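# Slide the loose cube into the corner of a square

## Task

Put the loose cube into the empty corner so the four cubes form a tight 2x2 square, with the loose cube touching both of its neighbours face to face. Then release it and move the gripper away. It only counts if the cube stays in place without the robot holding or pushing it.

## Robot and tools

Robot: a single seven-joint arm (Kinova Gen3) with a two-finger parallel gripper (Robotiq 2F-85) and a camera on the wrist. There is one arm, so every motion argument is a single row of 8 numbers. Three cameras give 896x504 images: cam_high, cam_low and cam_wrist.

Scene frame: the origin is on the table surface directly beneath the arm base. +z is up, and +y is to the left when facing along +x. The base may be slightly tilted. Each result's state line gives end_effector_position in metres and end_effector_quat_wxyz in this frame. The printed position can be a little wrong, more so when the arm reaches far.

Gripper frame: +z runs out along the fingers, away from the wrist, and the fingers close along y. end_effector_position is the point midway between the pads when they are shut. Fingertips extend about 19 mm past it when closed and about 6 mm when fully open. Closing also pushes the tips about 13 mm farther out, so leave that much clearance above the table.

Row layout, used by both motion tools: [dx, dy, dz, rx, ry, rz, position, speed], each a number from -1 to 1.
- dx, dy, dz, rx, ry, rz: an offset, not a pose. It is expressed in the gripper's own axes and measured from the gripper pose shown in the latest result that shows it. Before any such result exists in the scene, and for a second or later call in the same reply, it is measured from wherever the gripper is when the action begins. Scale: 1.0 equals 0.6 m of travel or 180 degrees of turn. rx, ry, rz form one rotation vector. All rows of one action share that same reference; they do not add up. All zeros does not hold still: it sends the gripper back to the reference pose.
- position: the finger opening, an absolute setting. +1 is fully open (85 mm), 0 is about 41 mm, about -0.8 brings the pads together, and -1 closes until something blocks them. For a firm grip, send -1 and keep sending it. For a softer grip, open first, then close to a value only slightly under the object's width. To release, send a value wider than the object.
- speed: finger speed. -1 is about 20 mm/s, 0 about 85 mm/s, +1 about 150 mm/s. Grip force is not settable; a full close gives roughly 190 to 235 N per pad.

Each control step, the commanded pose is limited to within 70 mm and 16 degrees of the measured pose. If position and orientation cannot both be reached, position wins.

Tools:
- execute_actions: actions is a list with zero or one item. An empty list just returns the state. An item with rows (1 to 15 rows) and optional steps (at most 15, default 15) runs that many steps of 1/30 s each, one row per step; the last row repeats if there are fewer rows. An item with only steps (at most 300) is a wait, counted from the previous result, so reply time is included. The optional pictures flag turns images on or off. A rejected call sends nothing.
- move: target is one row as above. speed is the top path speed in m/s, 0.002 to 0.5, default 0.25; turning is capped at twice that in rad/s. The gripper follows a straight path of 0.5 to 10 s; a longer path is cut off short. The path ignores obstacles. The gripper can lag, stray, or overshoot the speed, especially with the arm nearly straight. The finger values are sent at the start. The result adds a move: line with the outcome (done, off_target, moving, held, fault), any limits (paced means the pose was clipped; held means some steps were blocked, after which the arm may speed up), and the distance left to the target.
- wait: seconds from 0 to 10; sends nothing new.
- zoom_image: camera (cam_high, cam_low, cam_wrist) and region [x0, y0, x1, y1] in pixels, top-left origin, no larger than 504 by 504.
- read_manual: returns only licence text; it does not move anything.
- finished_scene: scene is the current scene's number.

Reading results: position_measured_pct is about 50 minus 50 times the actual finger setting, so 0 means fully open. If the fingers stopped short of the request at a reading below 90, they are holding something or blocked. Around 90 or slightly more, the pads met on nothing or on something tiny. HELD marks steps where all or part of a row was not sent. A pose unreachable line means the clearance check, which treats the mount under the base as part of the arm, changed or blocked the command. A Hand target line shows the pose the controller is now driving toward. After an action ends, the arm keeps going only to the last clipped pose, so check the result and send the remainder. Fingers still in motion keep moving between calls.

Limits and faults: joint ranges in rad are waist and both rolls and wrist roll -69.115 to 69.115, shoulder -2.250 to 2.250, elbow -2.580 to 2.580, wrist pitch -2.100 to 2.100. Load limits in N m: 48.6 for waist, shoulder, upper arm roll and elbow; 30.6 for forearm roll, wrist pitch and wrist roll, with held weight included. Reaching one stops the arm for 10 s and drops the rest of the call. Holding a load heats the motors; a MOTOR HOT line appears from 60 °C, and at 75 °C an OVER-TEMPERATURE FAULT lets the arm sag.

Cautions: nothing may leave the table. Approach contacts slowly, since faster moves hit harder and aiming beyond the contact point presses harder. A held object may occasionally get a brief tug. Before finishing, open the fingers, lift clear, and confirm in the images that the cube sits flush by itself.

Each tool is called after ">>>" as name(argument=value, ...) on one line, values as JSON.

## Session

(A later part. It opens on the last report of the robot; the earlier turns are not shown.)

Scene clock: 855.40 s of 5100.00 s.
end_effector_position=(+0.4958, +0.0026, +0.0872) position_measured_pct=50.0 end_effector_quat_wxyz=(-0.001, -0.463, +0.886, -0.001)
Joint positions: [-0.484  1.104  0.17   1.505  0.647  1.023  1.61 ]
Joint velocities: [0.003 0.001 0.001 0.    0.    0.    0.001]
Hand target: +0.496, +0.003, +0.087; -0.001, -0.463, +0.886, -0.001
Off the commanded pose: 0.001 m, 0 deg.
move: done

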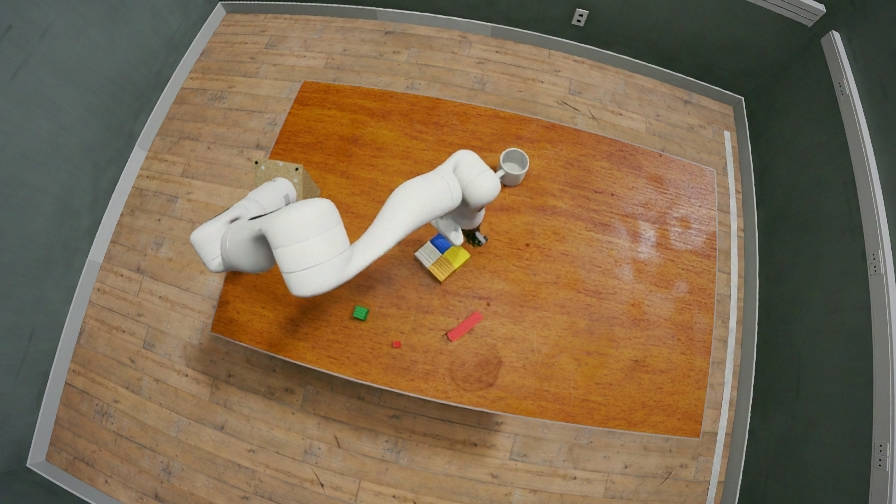

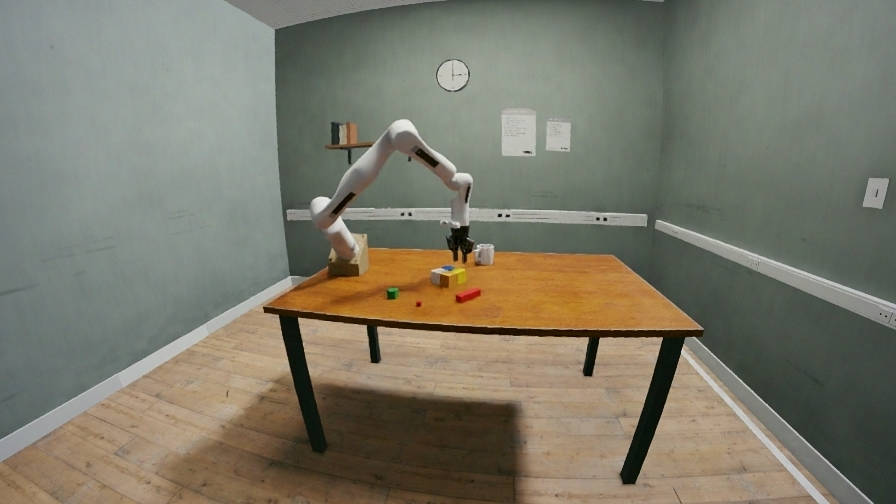

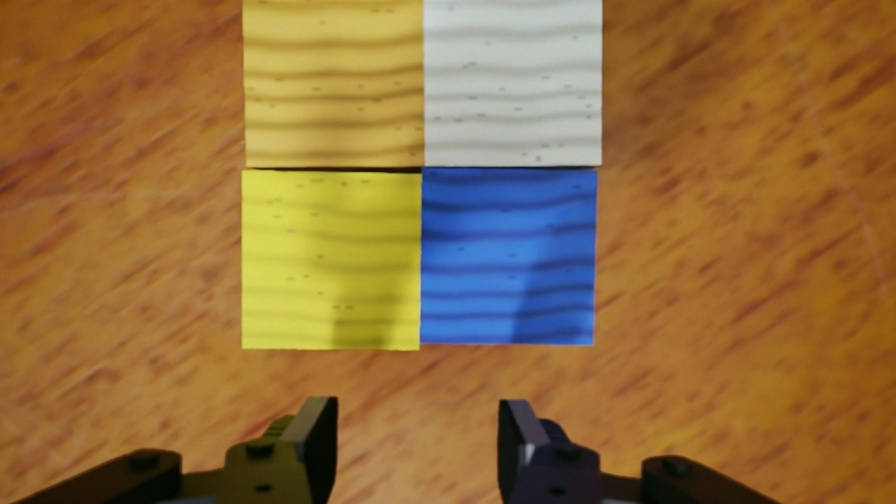

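>>> move(target=[0, 0, 0.0803, 0, 0, 0, 0.0, 0], speed=0.06)

>>> move(target=[0.0175, 0, 0, 0, 0, 0, 0.0, 0], speed=0.008)

Scene clock: 861.57 s of 5100.00 s.
end_effector_position=(+0.4959, +0.0026, +0.0392) position_measured_pct=50.0 end_effector_quat_wxyz=(-0.001, -0.463, +0.886, -0.001)
Joint positions: [-0.442  1.164  0.194  1.53   0.686  0.924  1.582]
Joint velocities: [-0.     0.002 -0.     0.001 -0.    -0.001  0.   ]
Hand target: +0.496, +0.003, +0.039; -0.001, -0.463, +0.886, -0.001
Off the commanded pose: 0.000 m, 0 deg.
After step 90, 2.10 s passed at rest.
move: done

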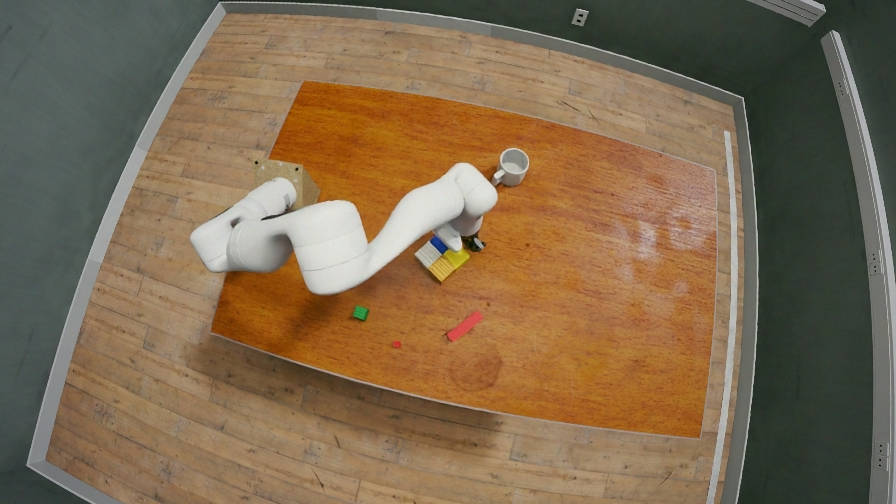

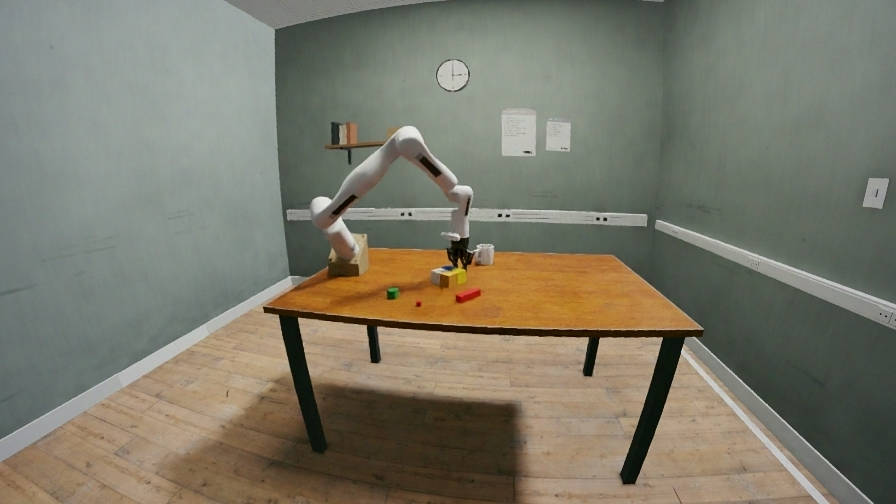

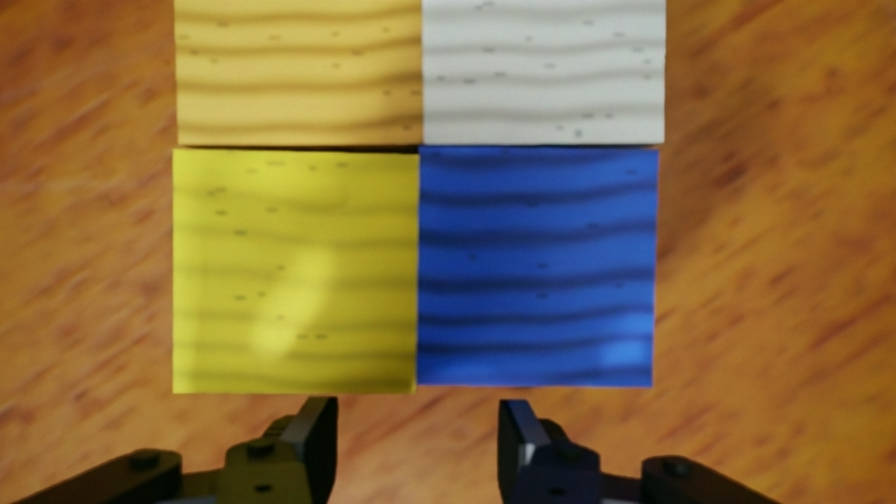

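Scene clock: 863.10 s of 5100.00 s.
end_effector_position=(+0.4901, -0.0056, +0.0393) position_measured_pct=50.0 end_effector_quat_wxyz=(-0.000, -0.463, +0.886, -0.000)
Joint positions: [-0.441  1.144  0.2    1.566  0.694  0.907  1.576]
Joint velocities: [-0.001 -0.     0.001  0.001 -0.    -0.     0.   ]
Hand target: +0.490, -0.006, +0.039; -0.001, -0.463, +0.886, -0.001
Off the commanded pose: 0.000 m, 0 deg.
move: done

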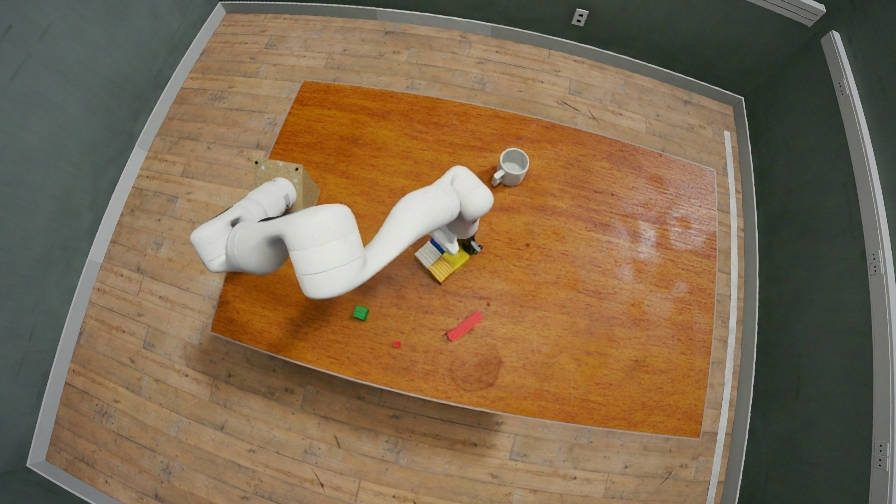

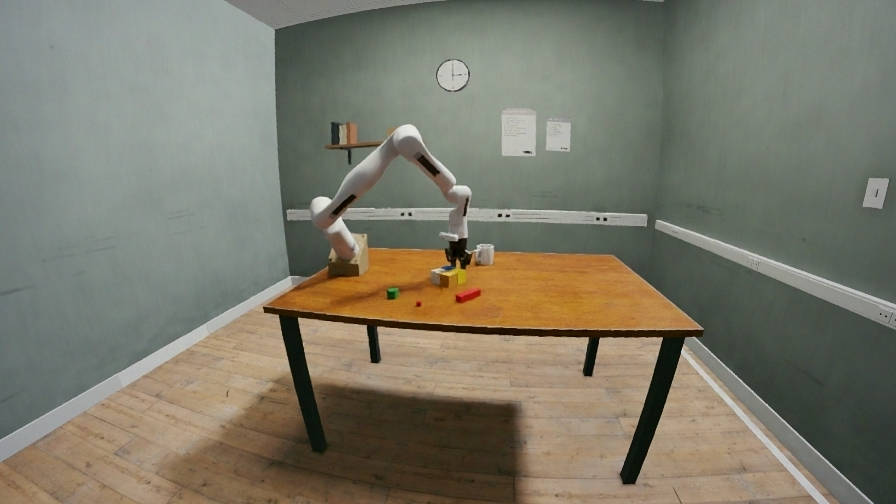

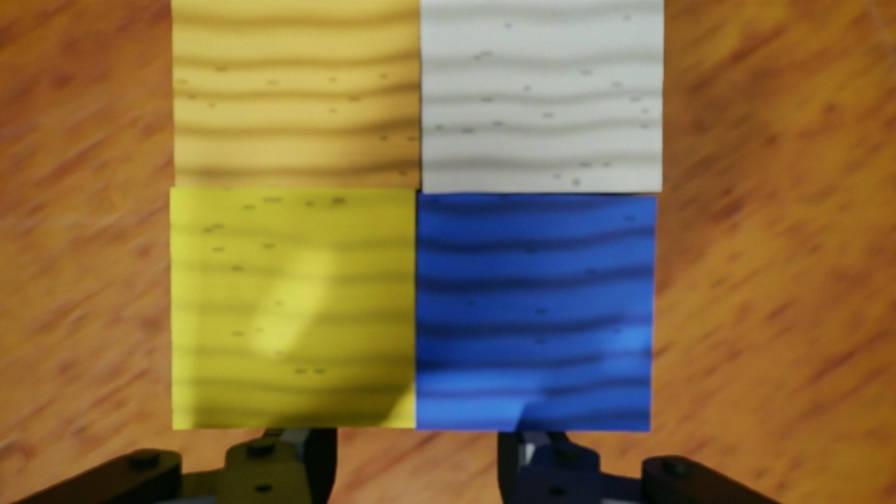

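>>> move(target=[0.004, 0, 0, 0, 0, 0, 0.0, 0], speed=0.004)

>>> zoom_image(camera="cam_wrist", region=[400, 150, 680, 230])

>>> zoom_image(camera="cam_wrist", region=[150, 150, 430, 230])

Scene clock: 871.93 s of 5100.00 s.
end_effector_position=(+0.4889, -0.0071, +0.0394) position_measured_pct=50.0 end_effector_quat_wxyz=(+0.000, -0.463, +0.886, -0.000)
Joint positions: [-0.442  1.14   0.202  1.573  0.696  0.902  1.575]
Joint velocities: [-0.001 -0.     0.001  0.001 -0.001 -0.001  0.   ]
Hand target: +0.489, -0.008, +0.039; -0.000, -0.463, +0.886, -0.000
Off the commanded pose: 0.001 m, 0 deg.
After step 90, 5.03 s passed at rest.
move: done

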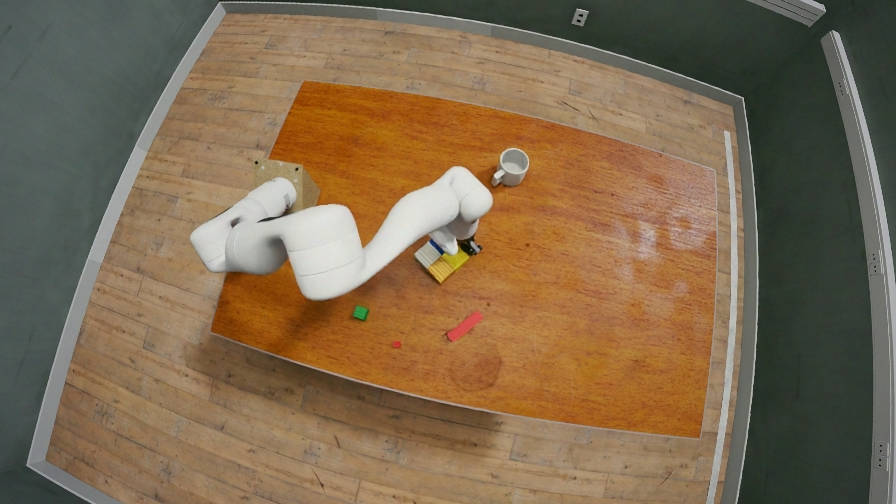

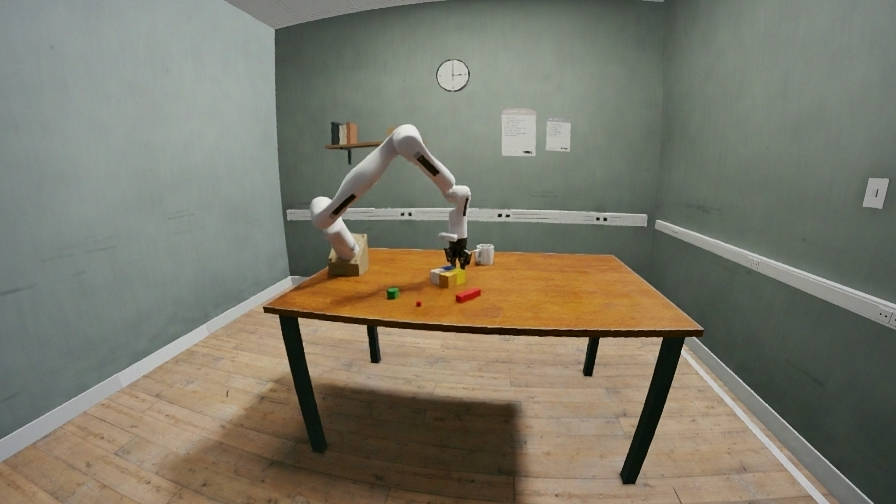

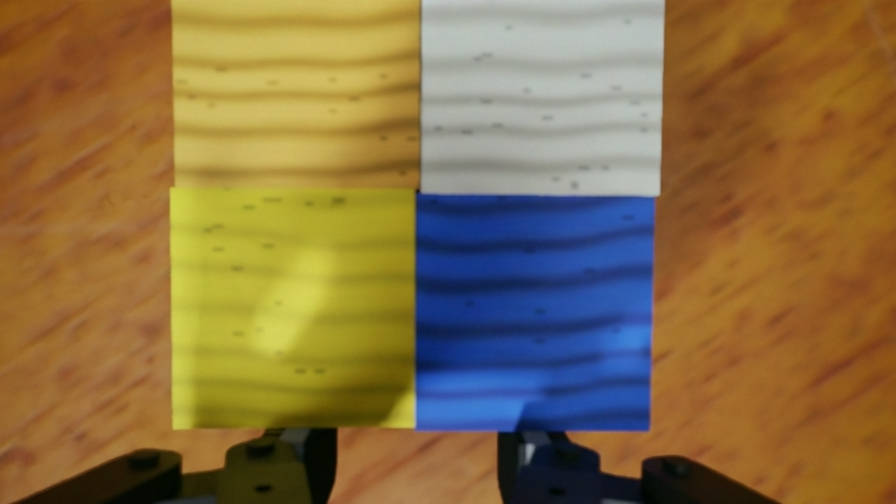

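Region (400, 150, 680, 230) of cam_wrist's 896x504 image, scaled by 1.800; it fills the top 144 rows of this view, and the rest is white.

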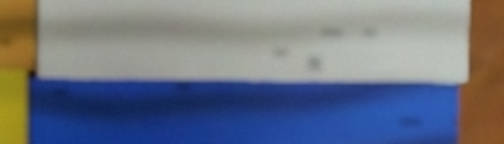

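Region (150, 150, 430, 230) of cam_wrist's 896x504 image, scaled by 1.800; it fills the top 144 rows of this view, and the rest is white.

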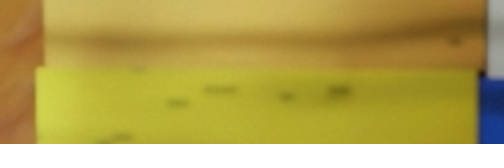

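>>> zoom_image(camera="cam_wrist", region=[370, 150, 470, 230])

>>> zoom_image(camera="cam_wrist", region=[370, 370, 470, 450])

Region (370, 150, 470, 230) of cam_wrist's 896x504 image, scaled by 5.040; it fills the top 403 rows of this view, and the rest is white.

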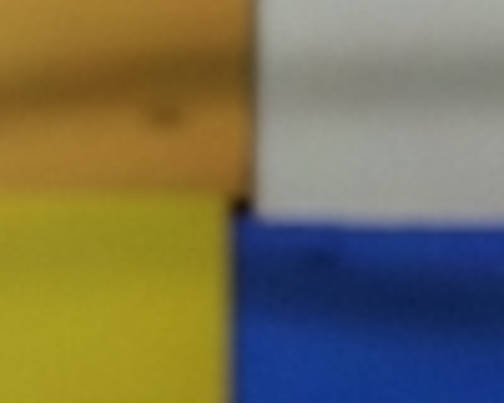

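Region (370, 370, 470, 450) of cam_wrist's 896x504 image, scaled by 5.040; it fills the top 403 rows of this view, and the rest is white.

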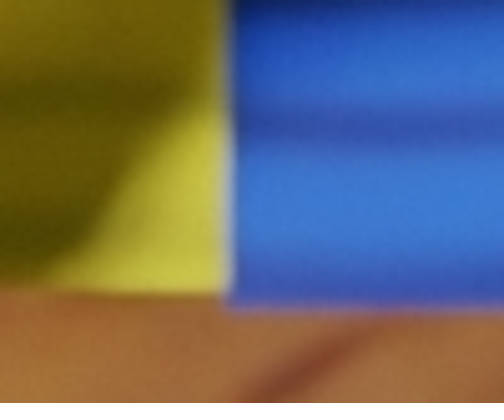

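>>> move(target=[0.002, 0, 0, 0, 0, -0.008, 0.0, 0], speed=0.003)

>>> zoom_image(camera="cam_wrist", region=[370, 150, 470, 230])

Scene clock: 913.17 s of 5100.00 s.
end_effector_position=(+0.4884, -0.0075, +0.0396) position_measured_pct=50.0 end_effector_quat_wxyz=(+0.001, -0.475, +0.880, -0.000)
Joint positions: [-0.44   1.137  0.198  1.577  0.701  0.902  1.597]
Joint velocities: [ 0.    -0.     0.001  0.    -0.001 -0.     0.001]
Hand target: +0.488, -0.008, +0.039; +0.000, -0.475, +0.880, -0.000
Off the commanded pose: 0.001 m, 0 deg.
After step 90, 33.83 s passed at rest.
move: done

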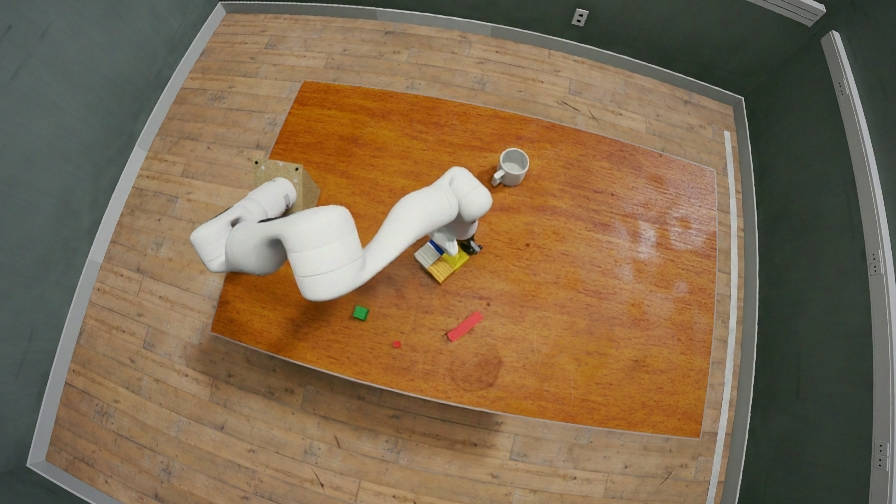

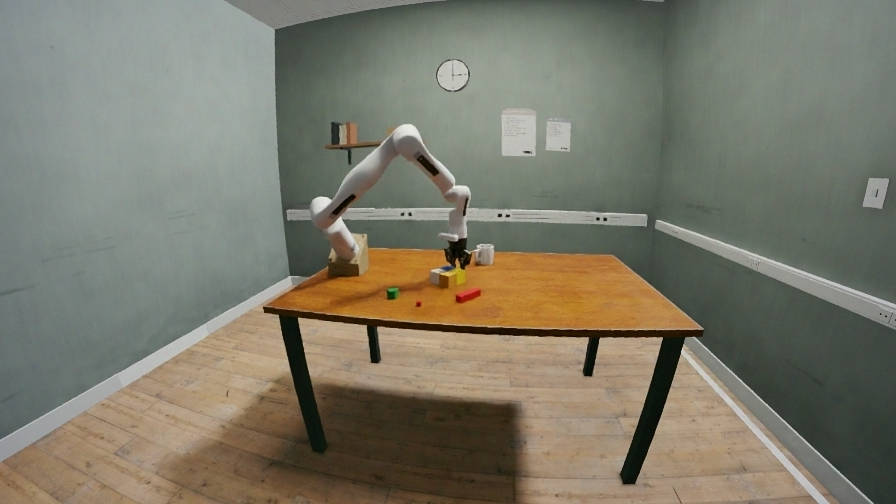

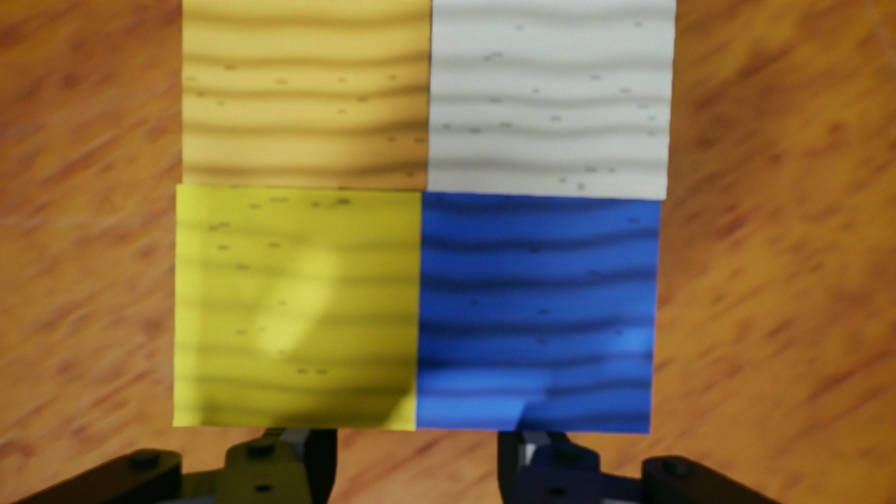

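Region (370, 150, 470, 230) of cam_wrist's 896x504 image, scaled by 5.040; it fills the top 403 rows of this view, and the rest is white.

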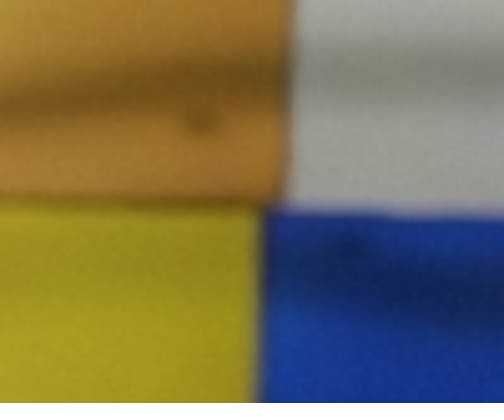

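>>> move(target=[0.0017, 0, 0, 0, 0, 0.004, 0.0, 0], speed=0.003)

>>> zoom_image(camera="cam_wrist", region=[370, 150, 470, 230])

>>> zoom_image(camera="cam_wrist", region=[150, 140, 690, 240])

Scene clock: 932.03 s of 5100.00 s.
end_effector_position=(+0.4881, -0.0079, +0.0397) position_measured_pct=50.0 end_effector_quat_wxyz=(+0.001, -0.469, +0.883, +0.000)
Joint positions: [-0.442  1.136  0.202  1.58   0.698  0.898  1.586]
Joint velocities: [-0.    -0.     0.001 -0.    -0.    -0.     0.   ]
Hand target: +0.488, -0.008, +0.040; +0.001, -0.469, +0.883, -0.000
Off the commanded pose: 0.001 m, 0 deg.
After step 90, 13.57 s passed at rest.
move: done

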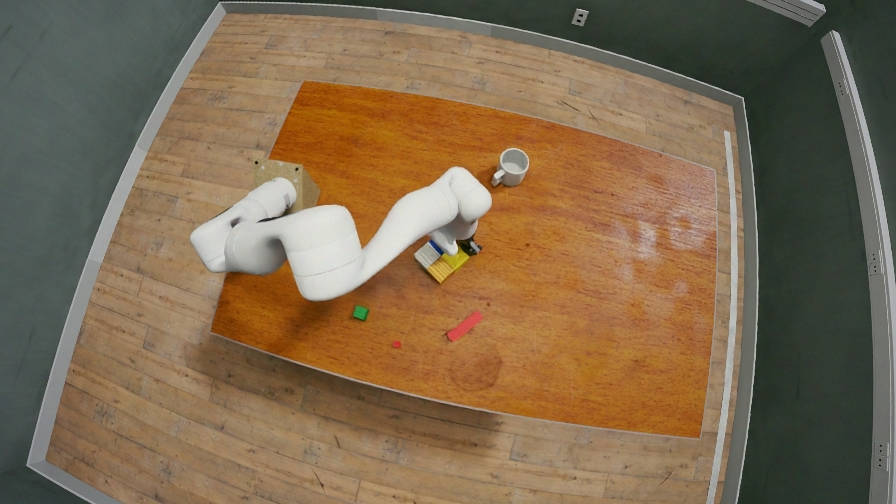

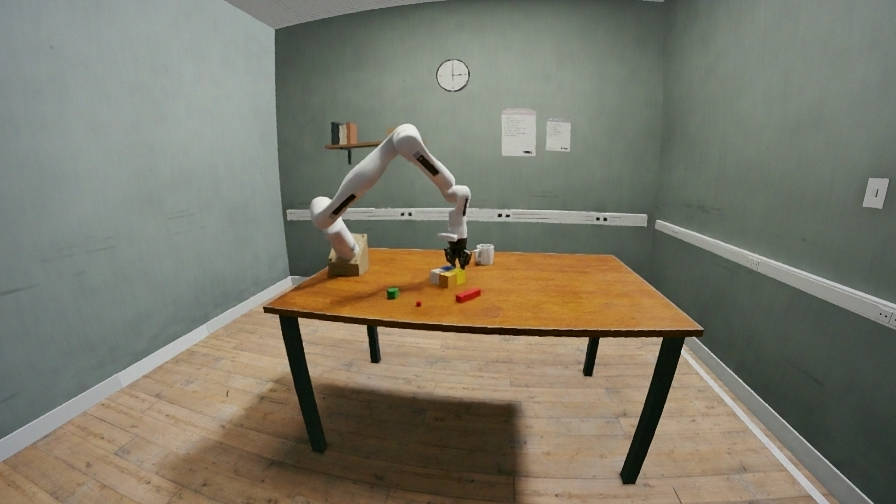

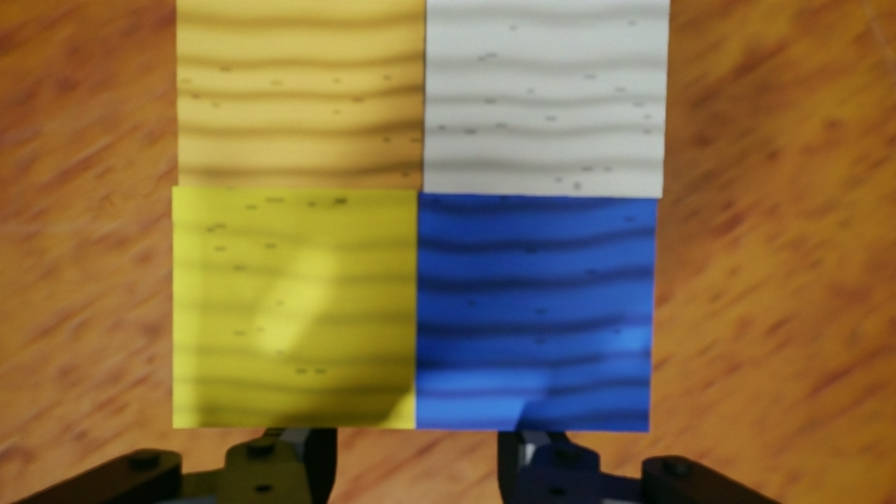

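Region (370, 150, 470, 230) of cam_wrist's 896x504 image, scaled by 5.040; it fills the top 403 rows of this view, and the rest is white.

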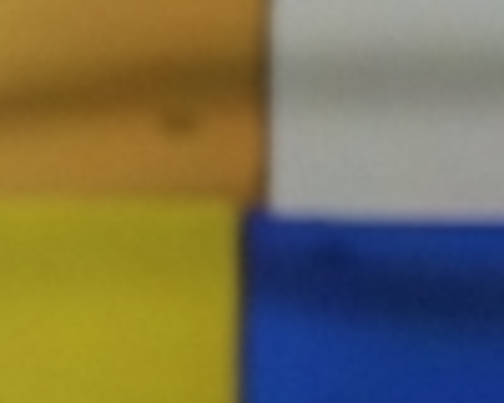

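Region (150, 140, 690, 240) is 540x100 pixels. A region can be at most 504 by 504 pixels.

>>> zoom_image(camera="cam_wrist", region=[160, 160, 430, 220])

>>> zoom_image(camera="cam_wrist", region=[410, 160, 680, 220])

>>> zoom_image(camera="cam_wrist", region=[370, 0, 470, 250])

>>> zoom_image(camera="cam_wrist", region=[370, 190, 470, 440])

Region (160, 160, 430, 220) of cam_wrist's 896x504 image, scaled by 1.867.

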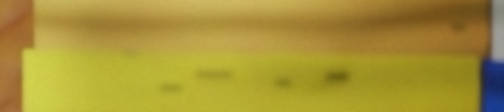

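Region (410, 160, 680, 220) of cam_wrist's 896x504 image, scaled by 1.867.

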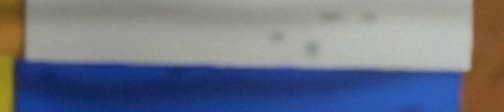

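Region (370, 0, 470, 250) of cam_wrist's 896x504 image, scaled by 2.016; it fills the left 202 columns of this view, and the rest is white.

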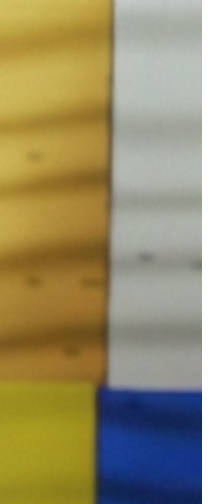

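Region (370, 190, 470, 440) of cam_wrist's 896x504 image, scaled by 2.016; it fills the left 202 columns of this view, and the rest is white.

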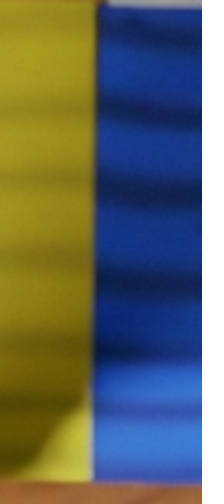

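>>> move(target=[0.0022, 0, 0, 0, 0, -0.0045, 0.0, 0], speed=0.003)

>>> zoom_image(camera="cam_wrist", region=[370, 150, 470, 230])

Scene clock: 968.57 s of 5100.00 s.
end_effector_position=(+0.4875, -0.0084, +0.0399) position_measured_pct=50.0 end_effector_quat_wxyz=(+0.002, -0.476, +0.880, +0.000)
Joint positions: [-0.441  1.133  0.201  1.584  0.701  0.896  1.598]
Joint velocities: [-0.001 -0.     0.001  0.001 -0.001 -0.     0.001]
Hand target: +0.487, -0.009, +0.040; +0.001, -0.476, +0.880, +0.000
Off the commanded pose: 0.001 m, 0 deg.
After step 90, 30.97 s passed at rest.
move: done

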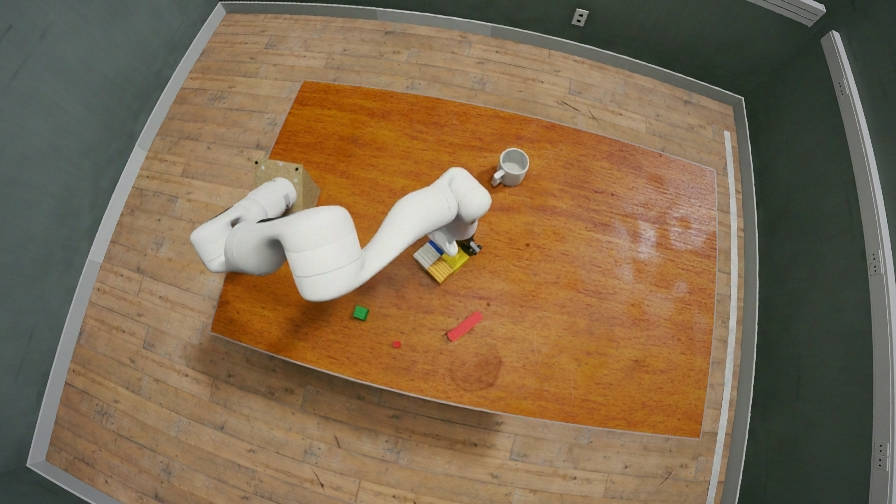

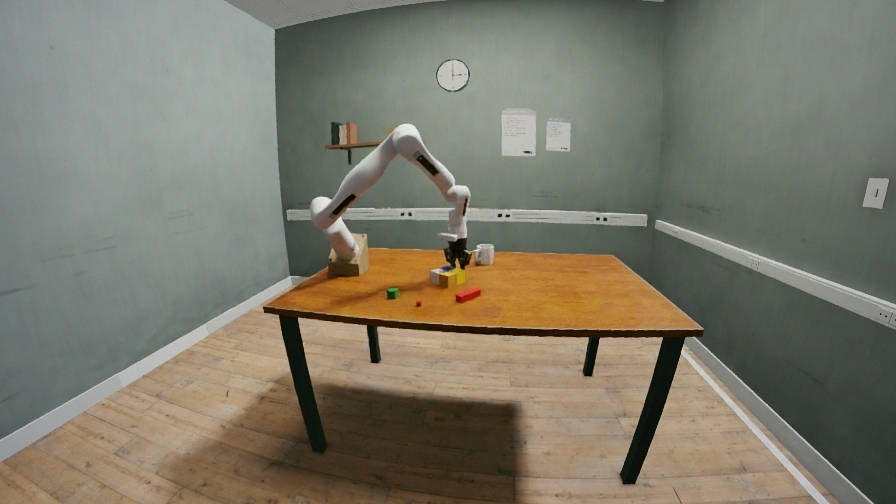

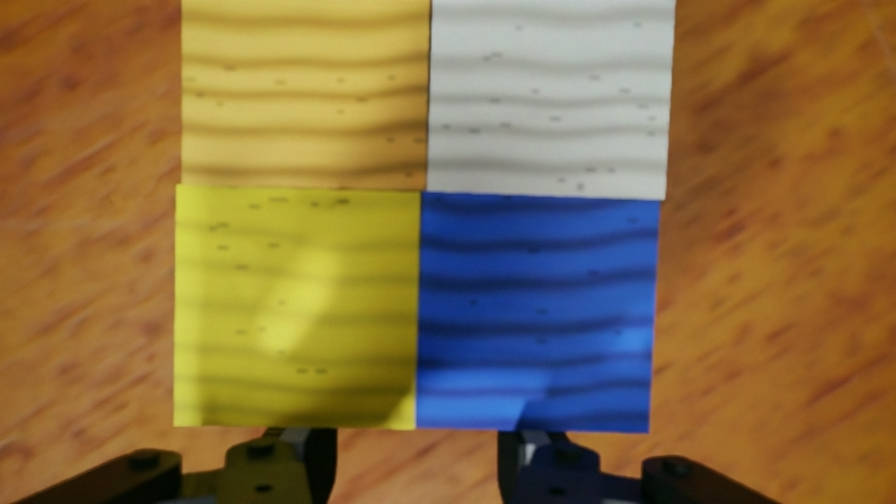

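Region (370, 150, 470, 230) of cam_wrist's 896x504 image, scaled by 5.040; it fills the top 403 rows of this view, and the rest is white.

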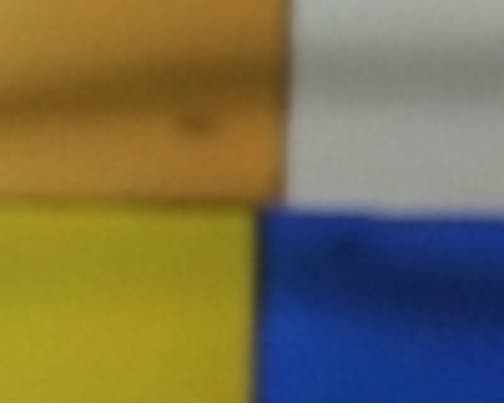

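>>> move(target=[-0.01333, 0, 0, 0, 0, 0, 0.0, 0], speed=0.03)

>>> move(target=[0, 0, -0.08, 0, 0, 0, 0.0, 0], speed=0.08)

>>> move(target=[0.1153, -0.1162, 0, 0, 0, 0.5, 0.0, 0], speed=0.1)

Scene clock: 992.13 s of 5100.00 s.
end_effector_position=(+0.4920, -0.0017, +0.0400) position_measured_pct=50.0 end_effector_quat_wxyz=(+0.002, -0.476, +0.880, +0.000)
Joint positions: [-0.442  1.148  0.196  1.558  0.694  0.908  1.603]
Joint velocities: [ 0.     0.001  0.    -0.002 -0.     0.001 -0.   ]
Hand target: +0.492, -0.002, +0.040; +0.002, -0.476, +0.880, +0.000
Off the commanded pose: 0.000 m, 0 deg.
After step 90, 19.87 s passed at rest.
move: done

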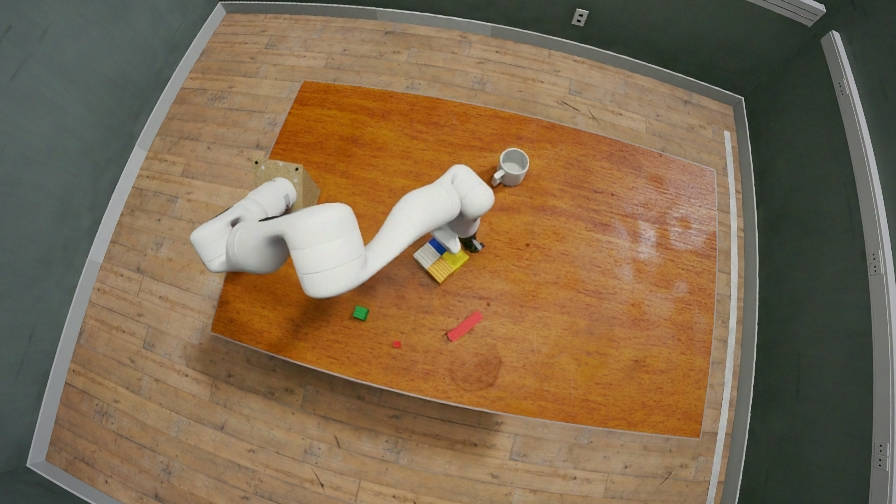

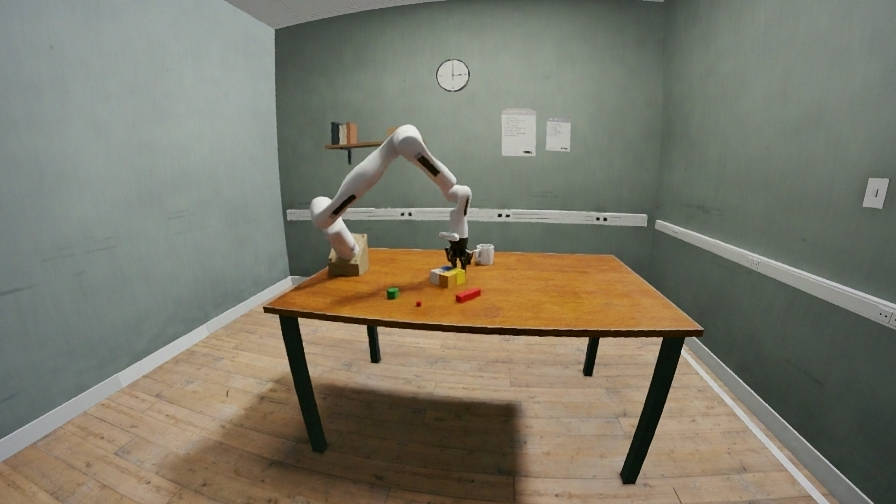

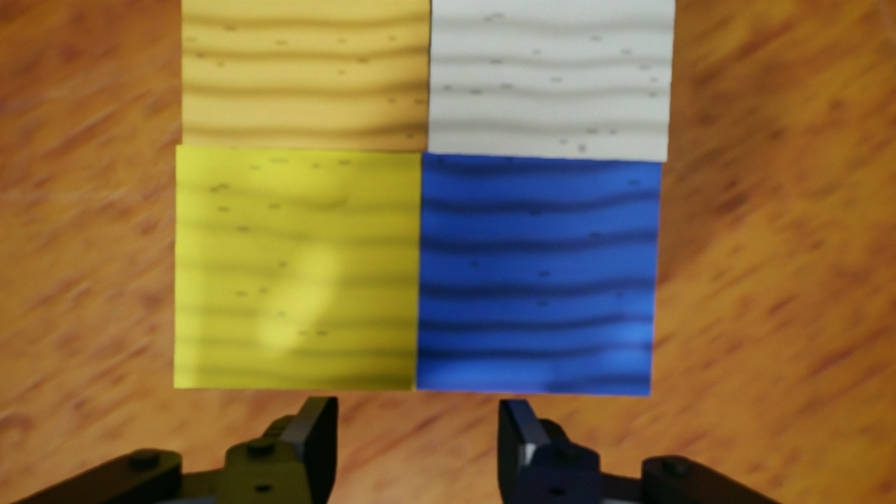

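Scene clock: 993.03 s of 5100.00 s.
end_effector_position=(+0.4917, -0.0019, +0.0879) position_measured_pct=50.0 end_effector_quat_wxyz=(+0.002, -0.476, +0.880, +0.000)
Joint positions: [-0.484  1.087  0.171  1.533  0.653  1.008  1.631]
Joint velocities: [-0.002 -0.002 -0.    -0.     0.     0.    -0.   ]
Hand target: +0.492, -0.002, +0.088; +0.002, -0.476, +0.880, +0.000
Off the commanded pose: 0.000 m, 0 deg.
move: done

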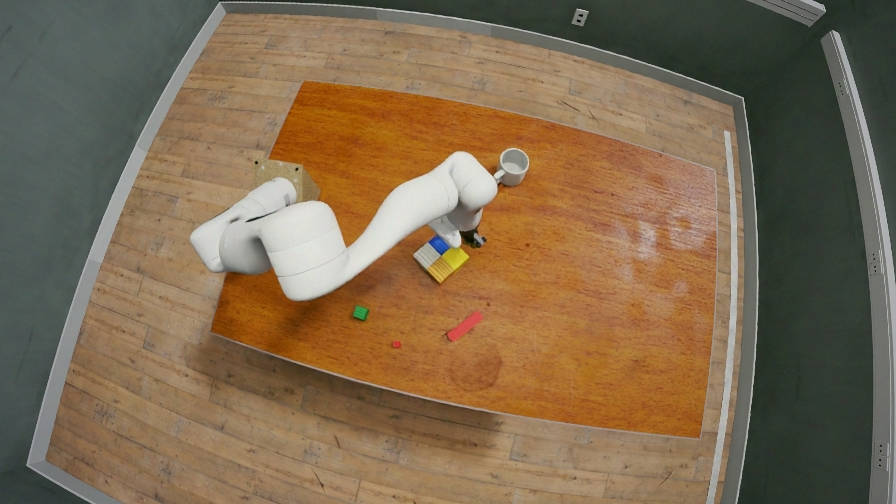

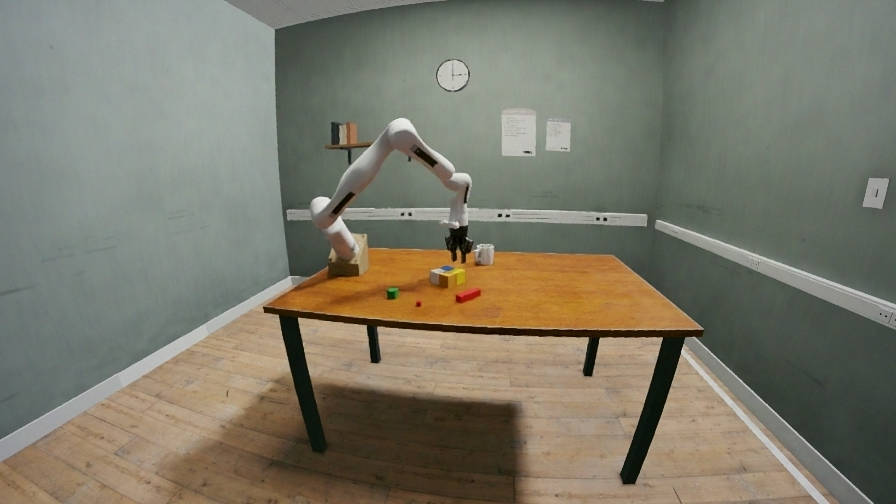

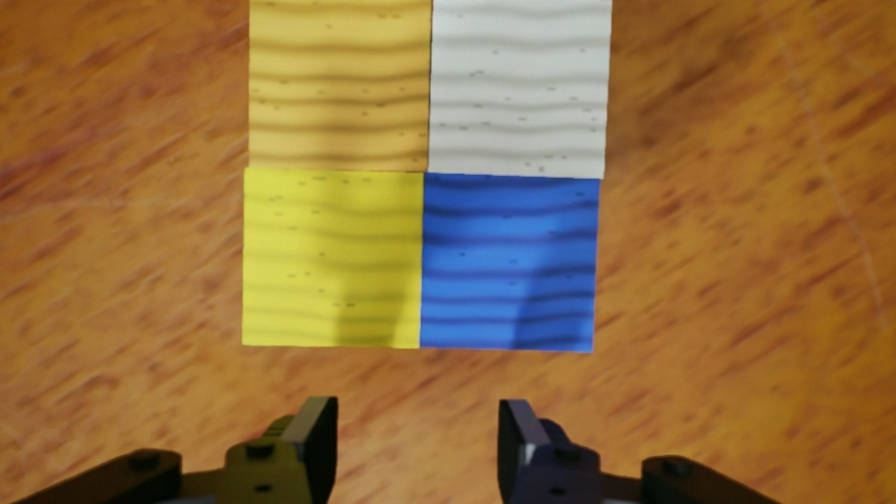

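Scene clock: 1001.13 s of 5100.00 s.
end_effector_position=(+0.5116, -0.0978, +0.0874) position_measured_pct=50.0 end_effector_quat_wxyz=(+0.000, +0.286, +0.958, +0.002)
Joint positions: [-0.587  1.034  0.594  1.575  0.322  0.867  0.492]
Joint velocities: [-0.002 -0.    -0.001 -0.    -0.    -0.    -0.001]
Hand target: +0.512, -0.098, +0.087; +0.000, +0.286, +0.958, +0.002
Off the commanded pose: 0.001 m, 0 deg.
move: done

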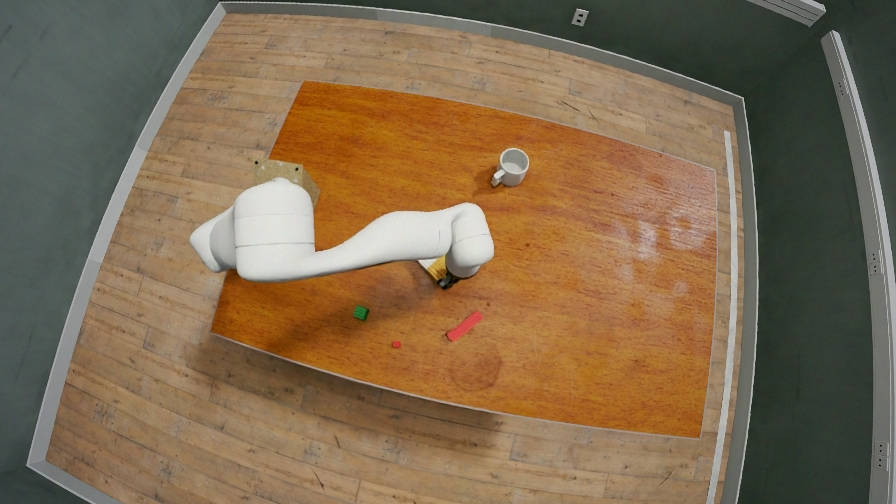

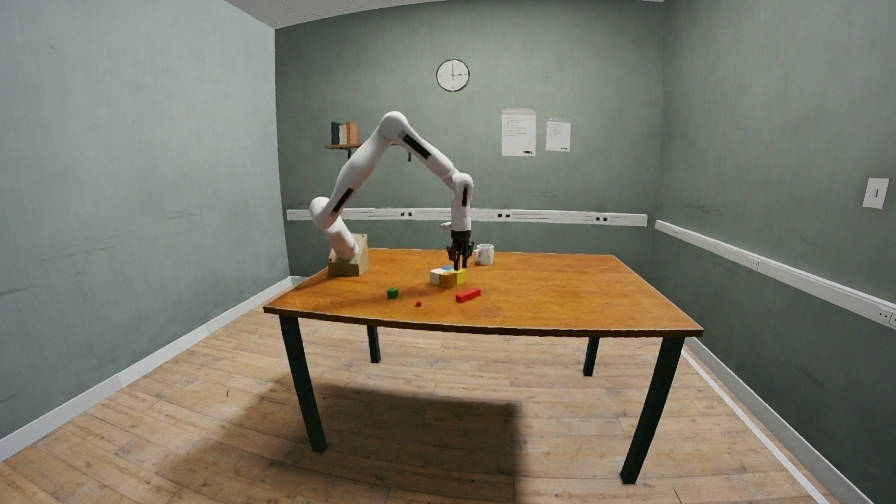

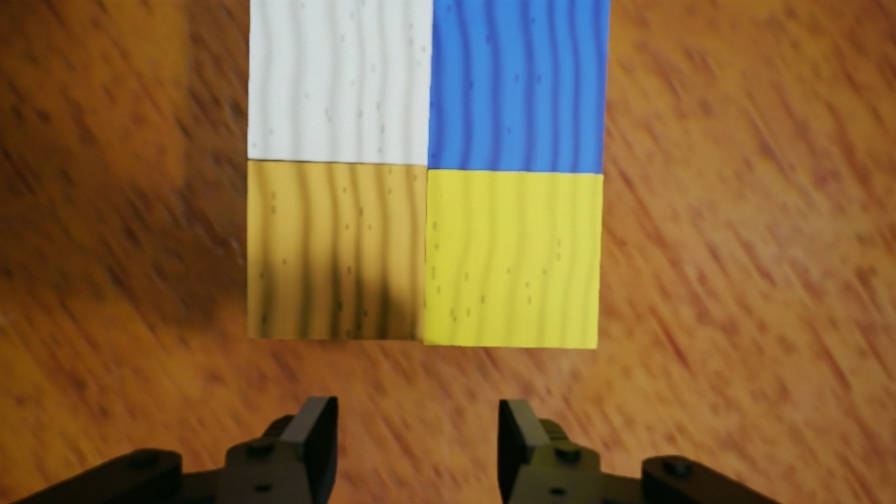

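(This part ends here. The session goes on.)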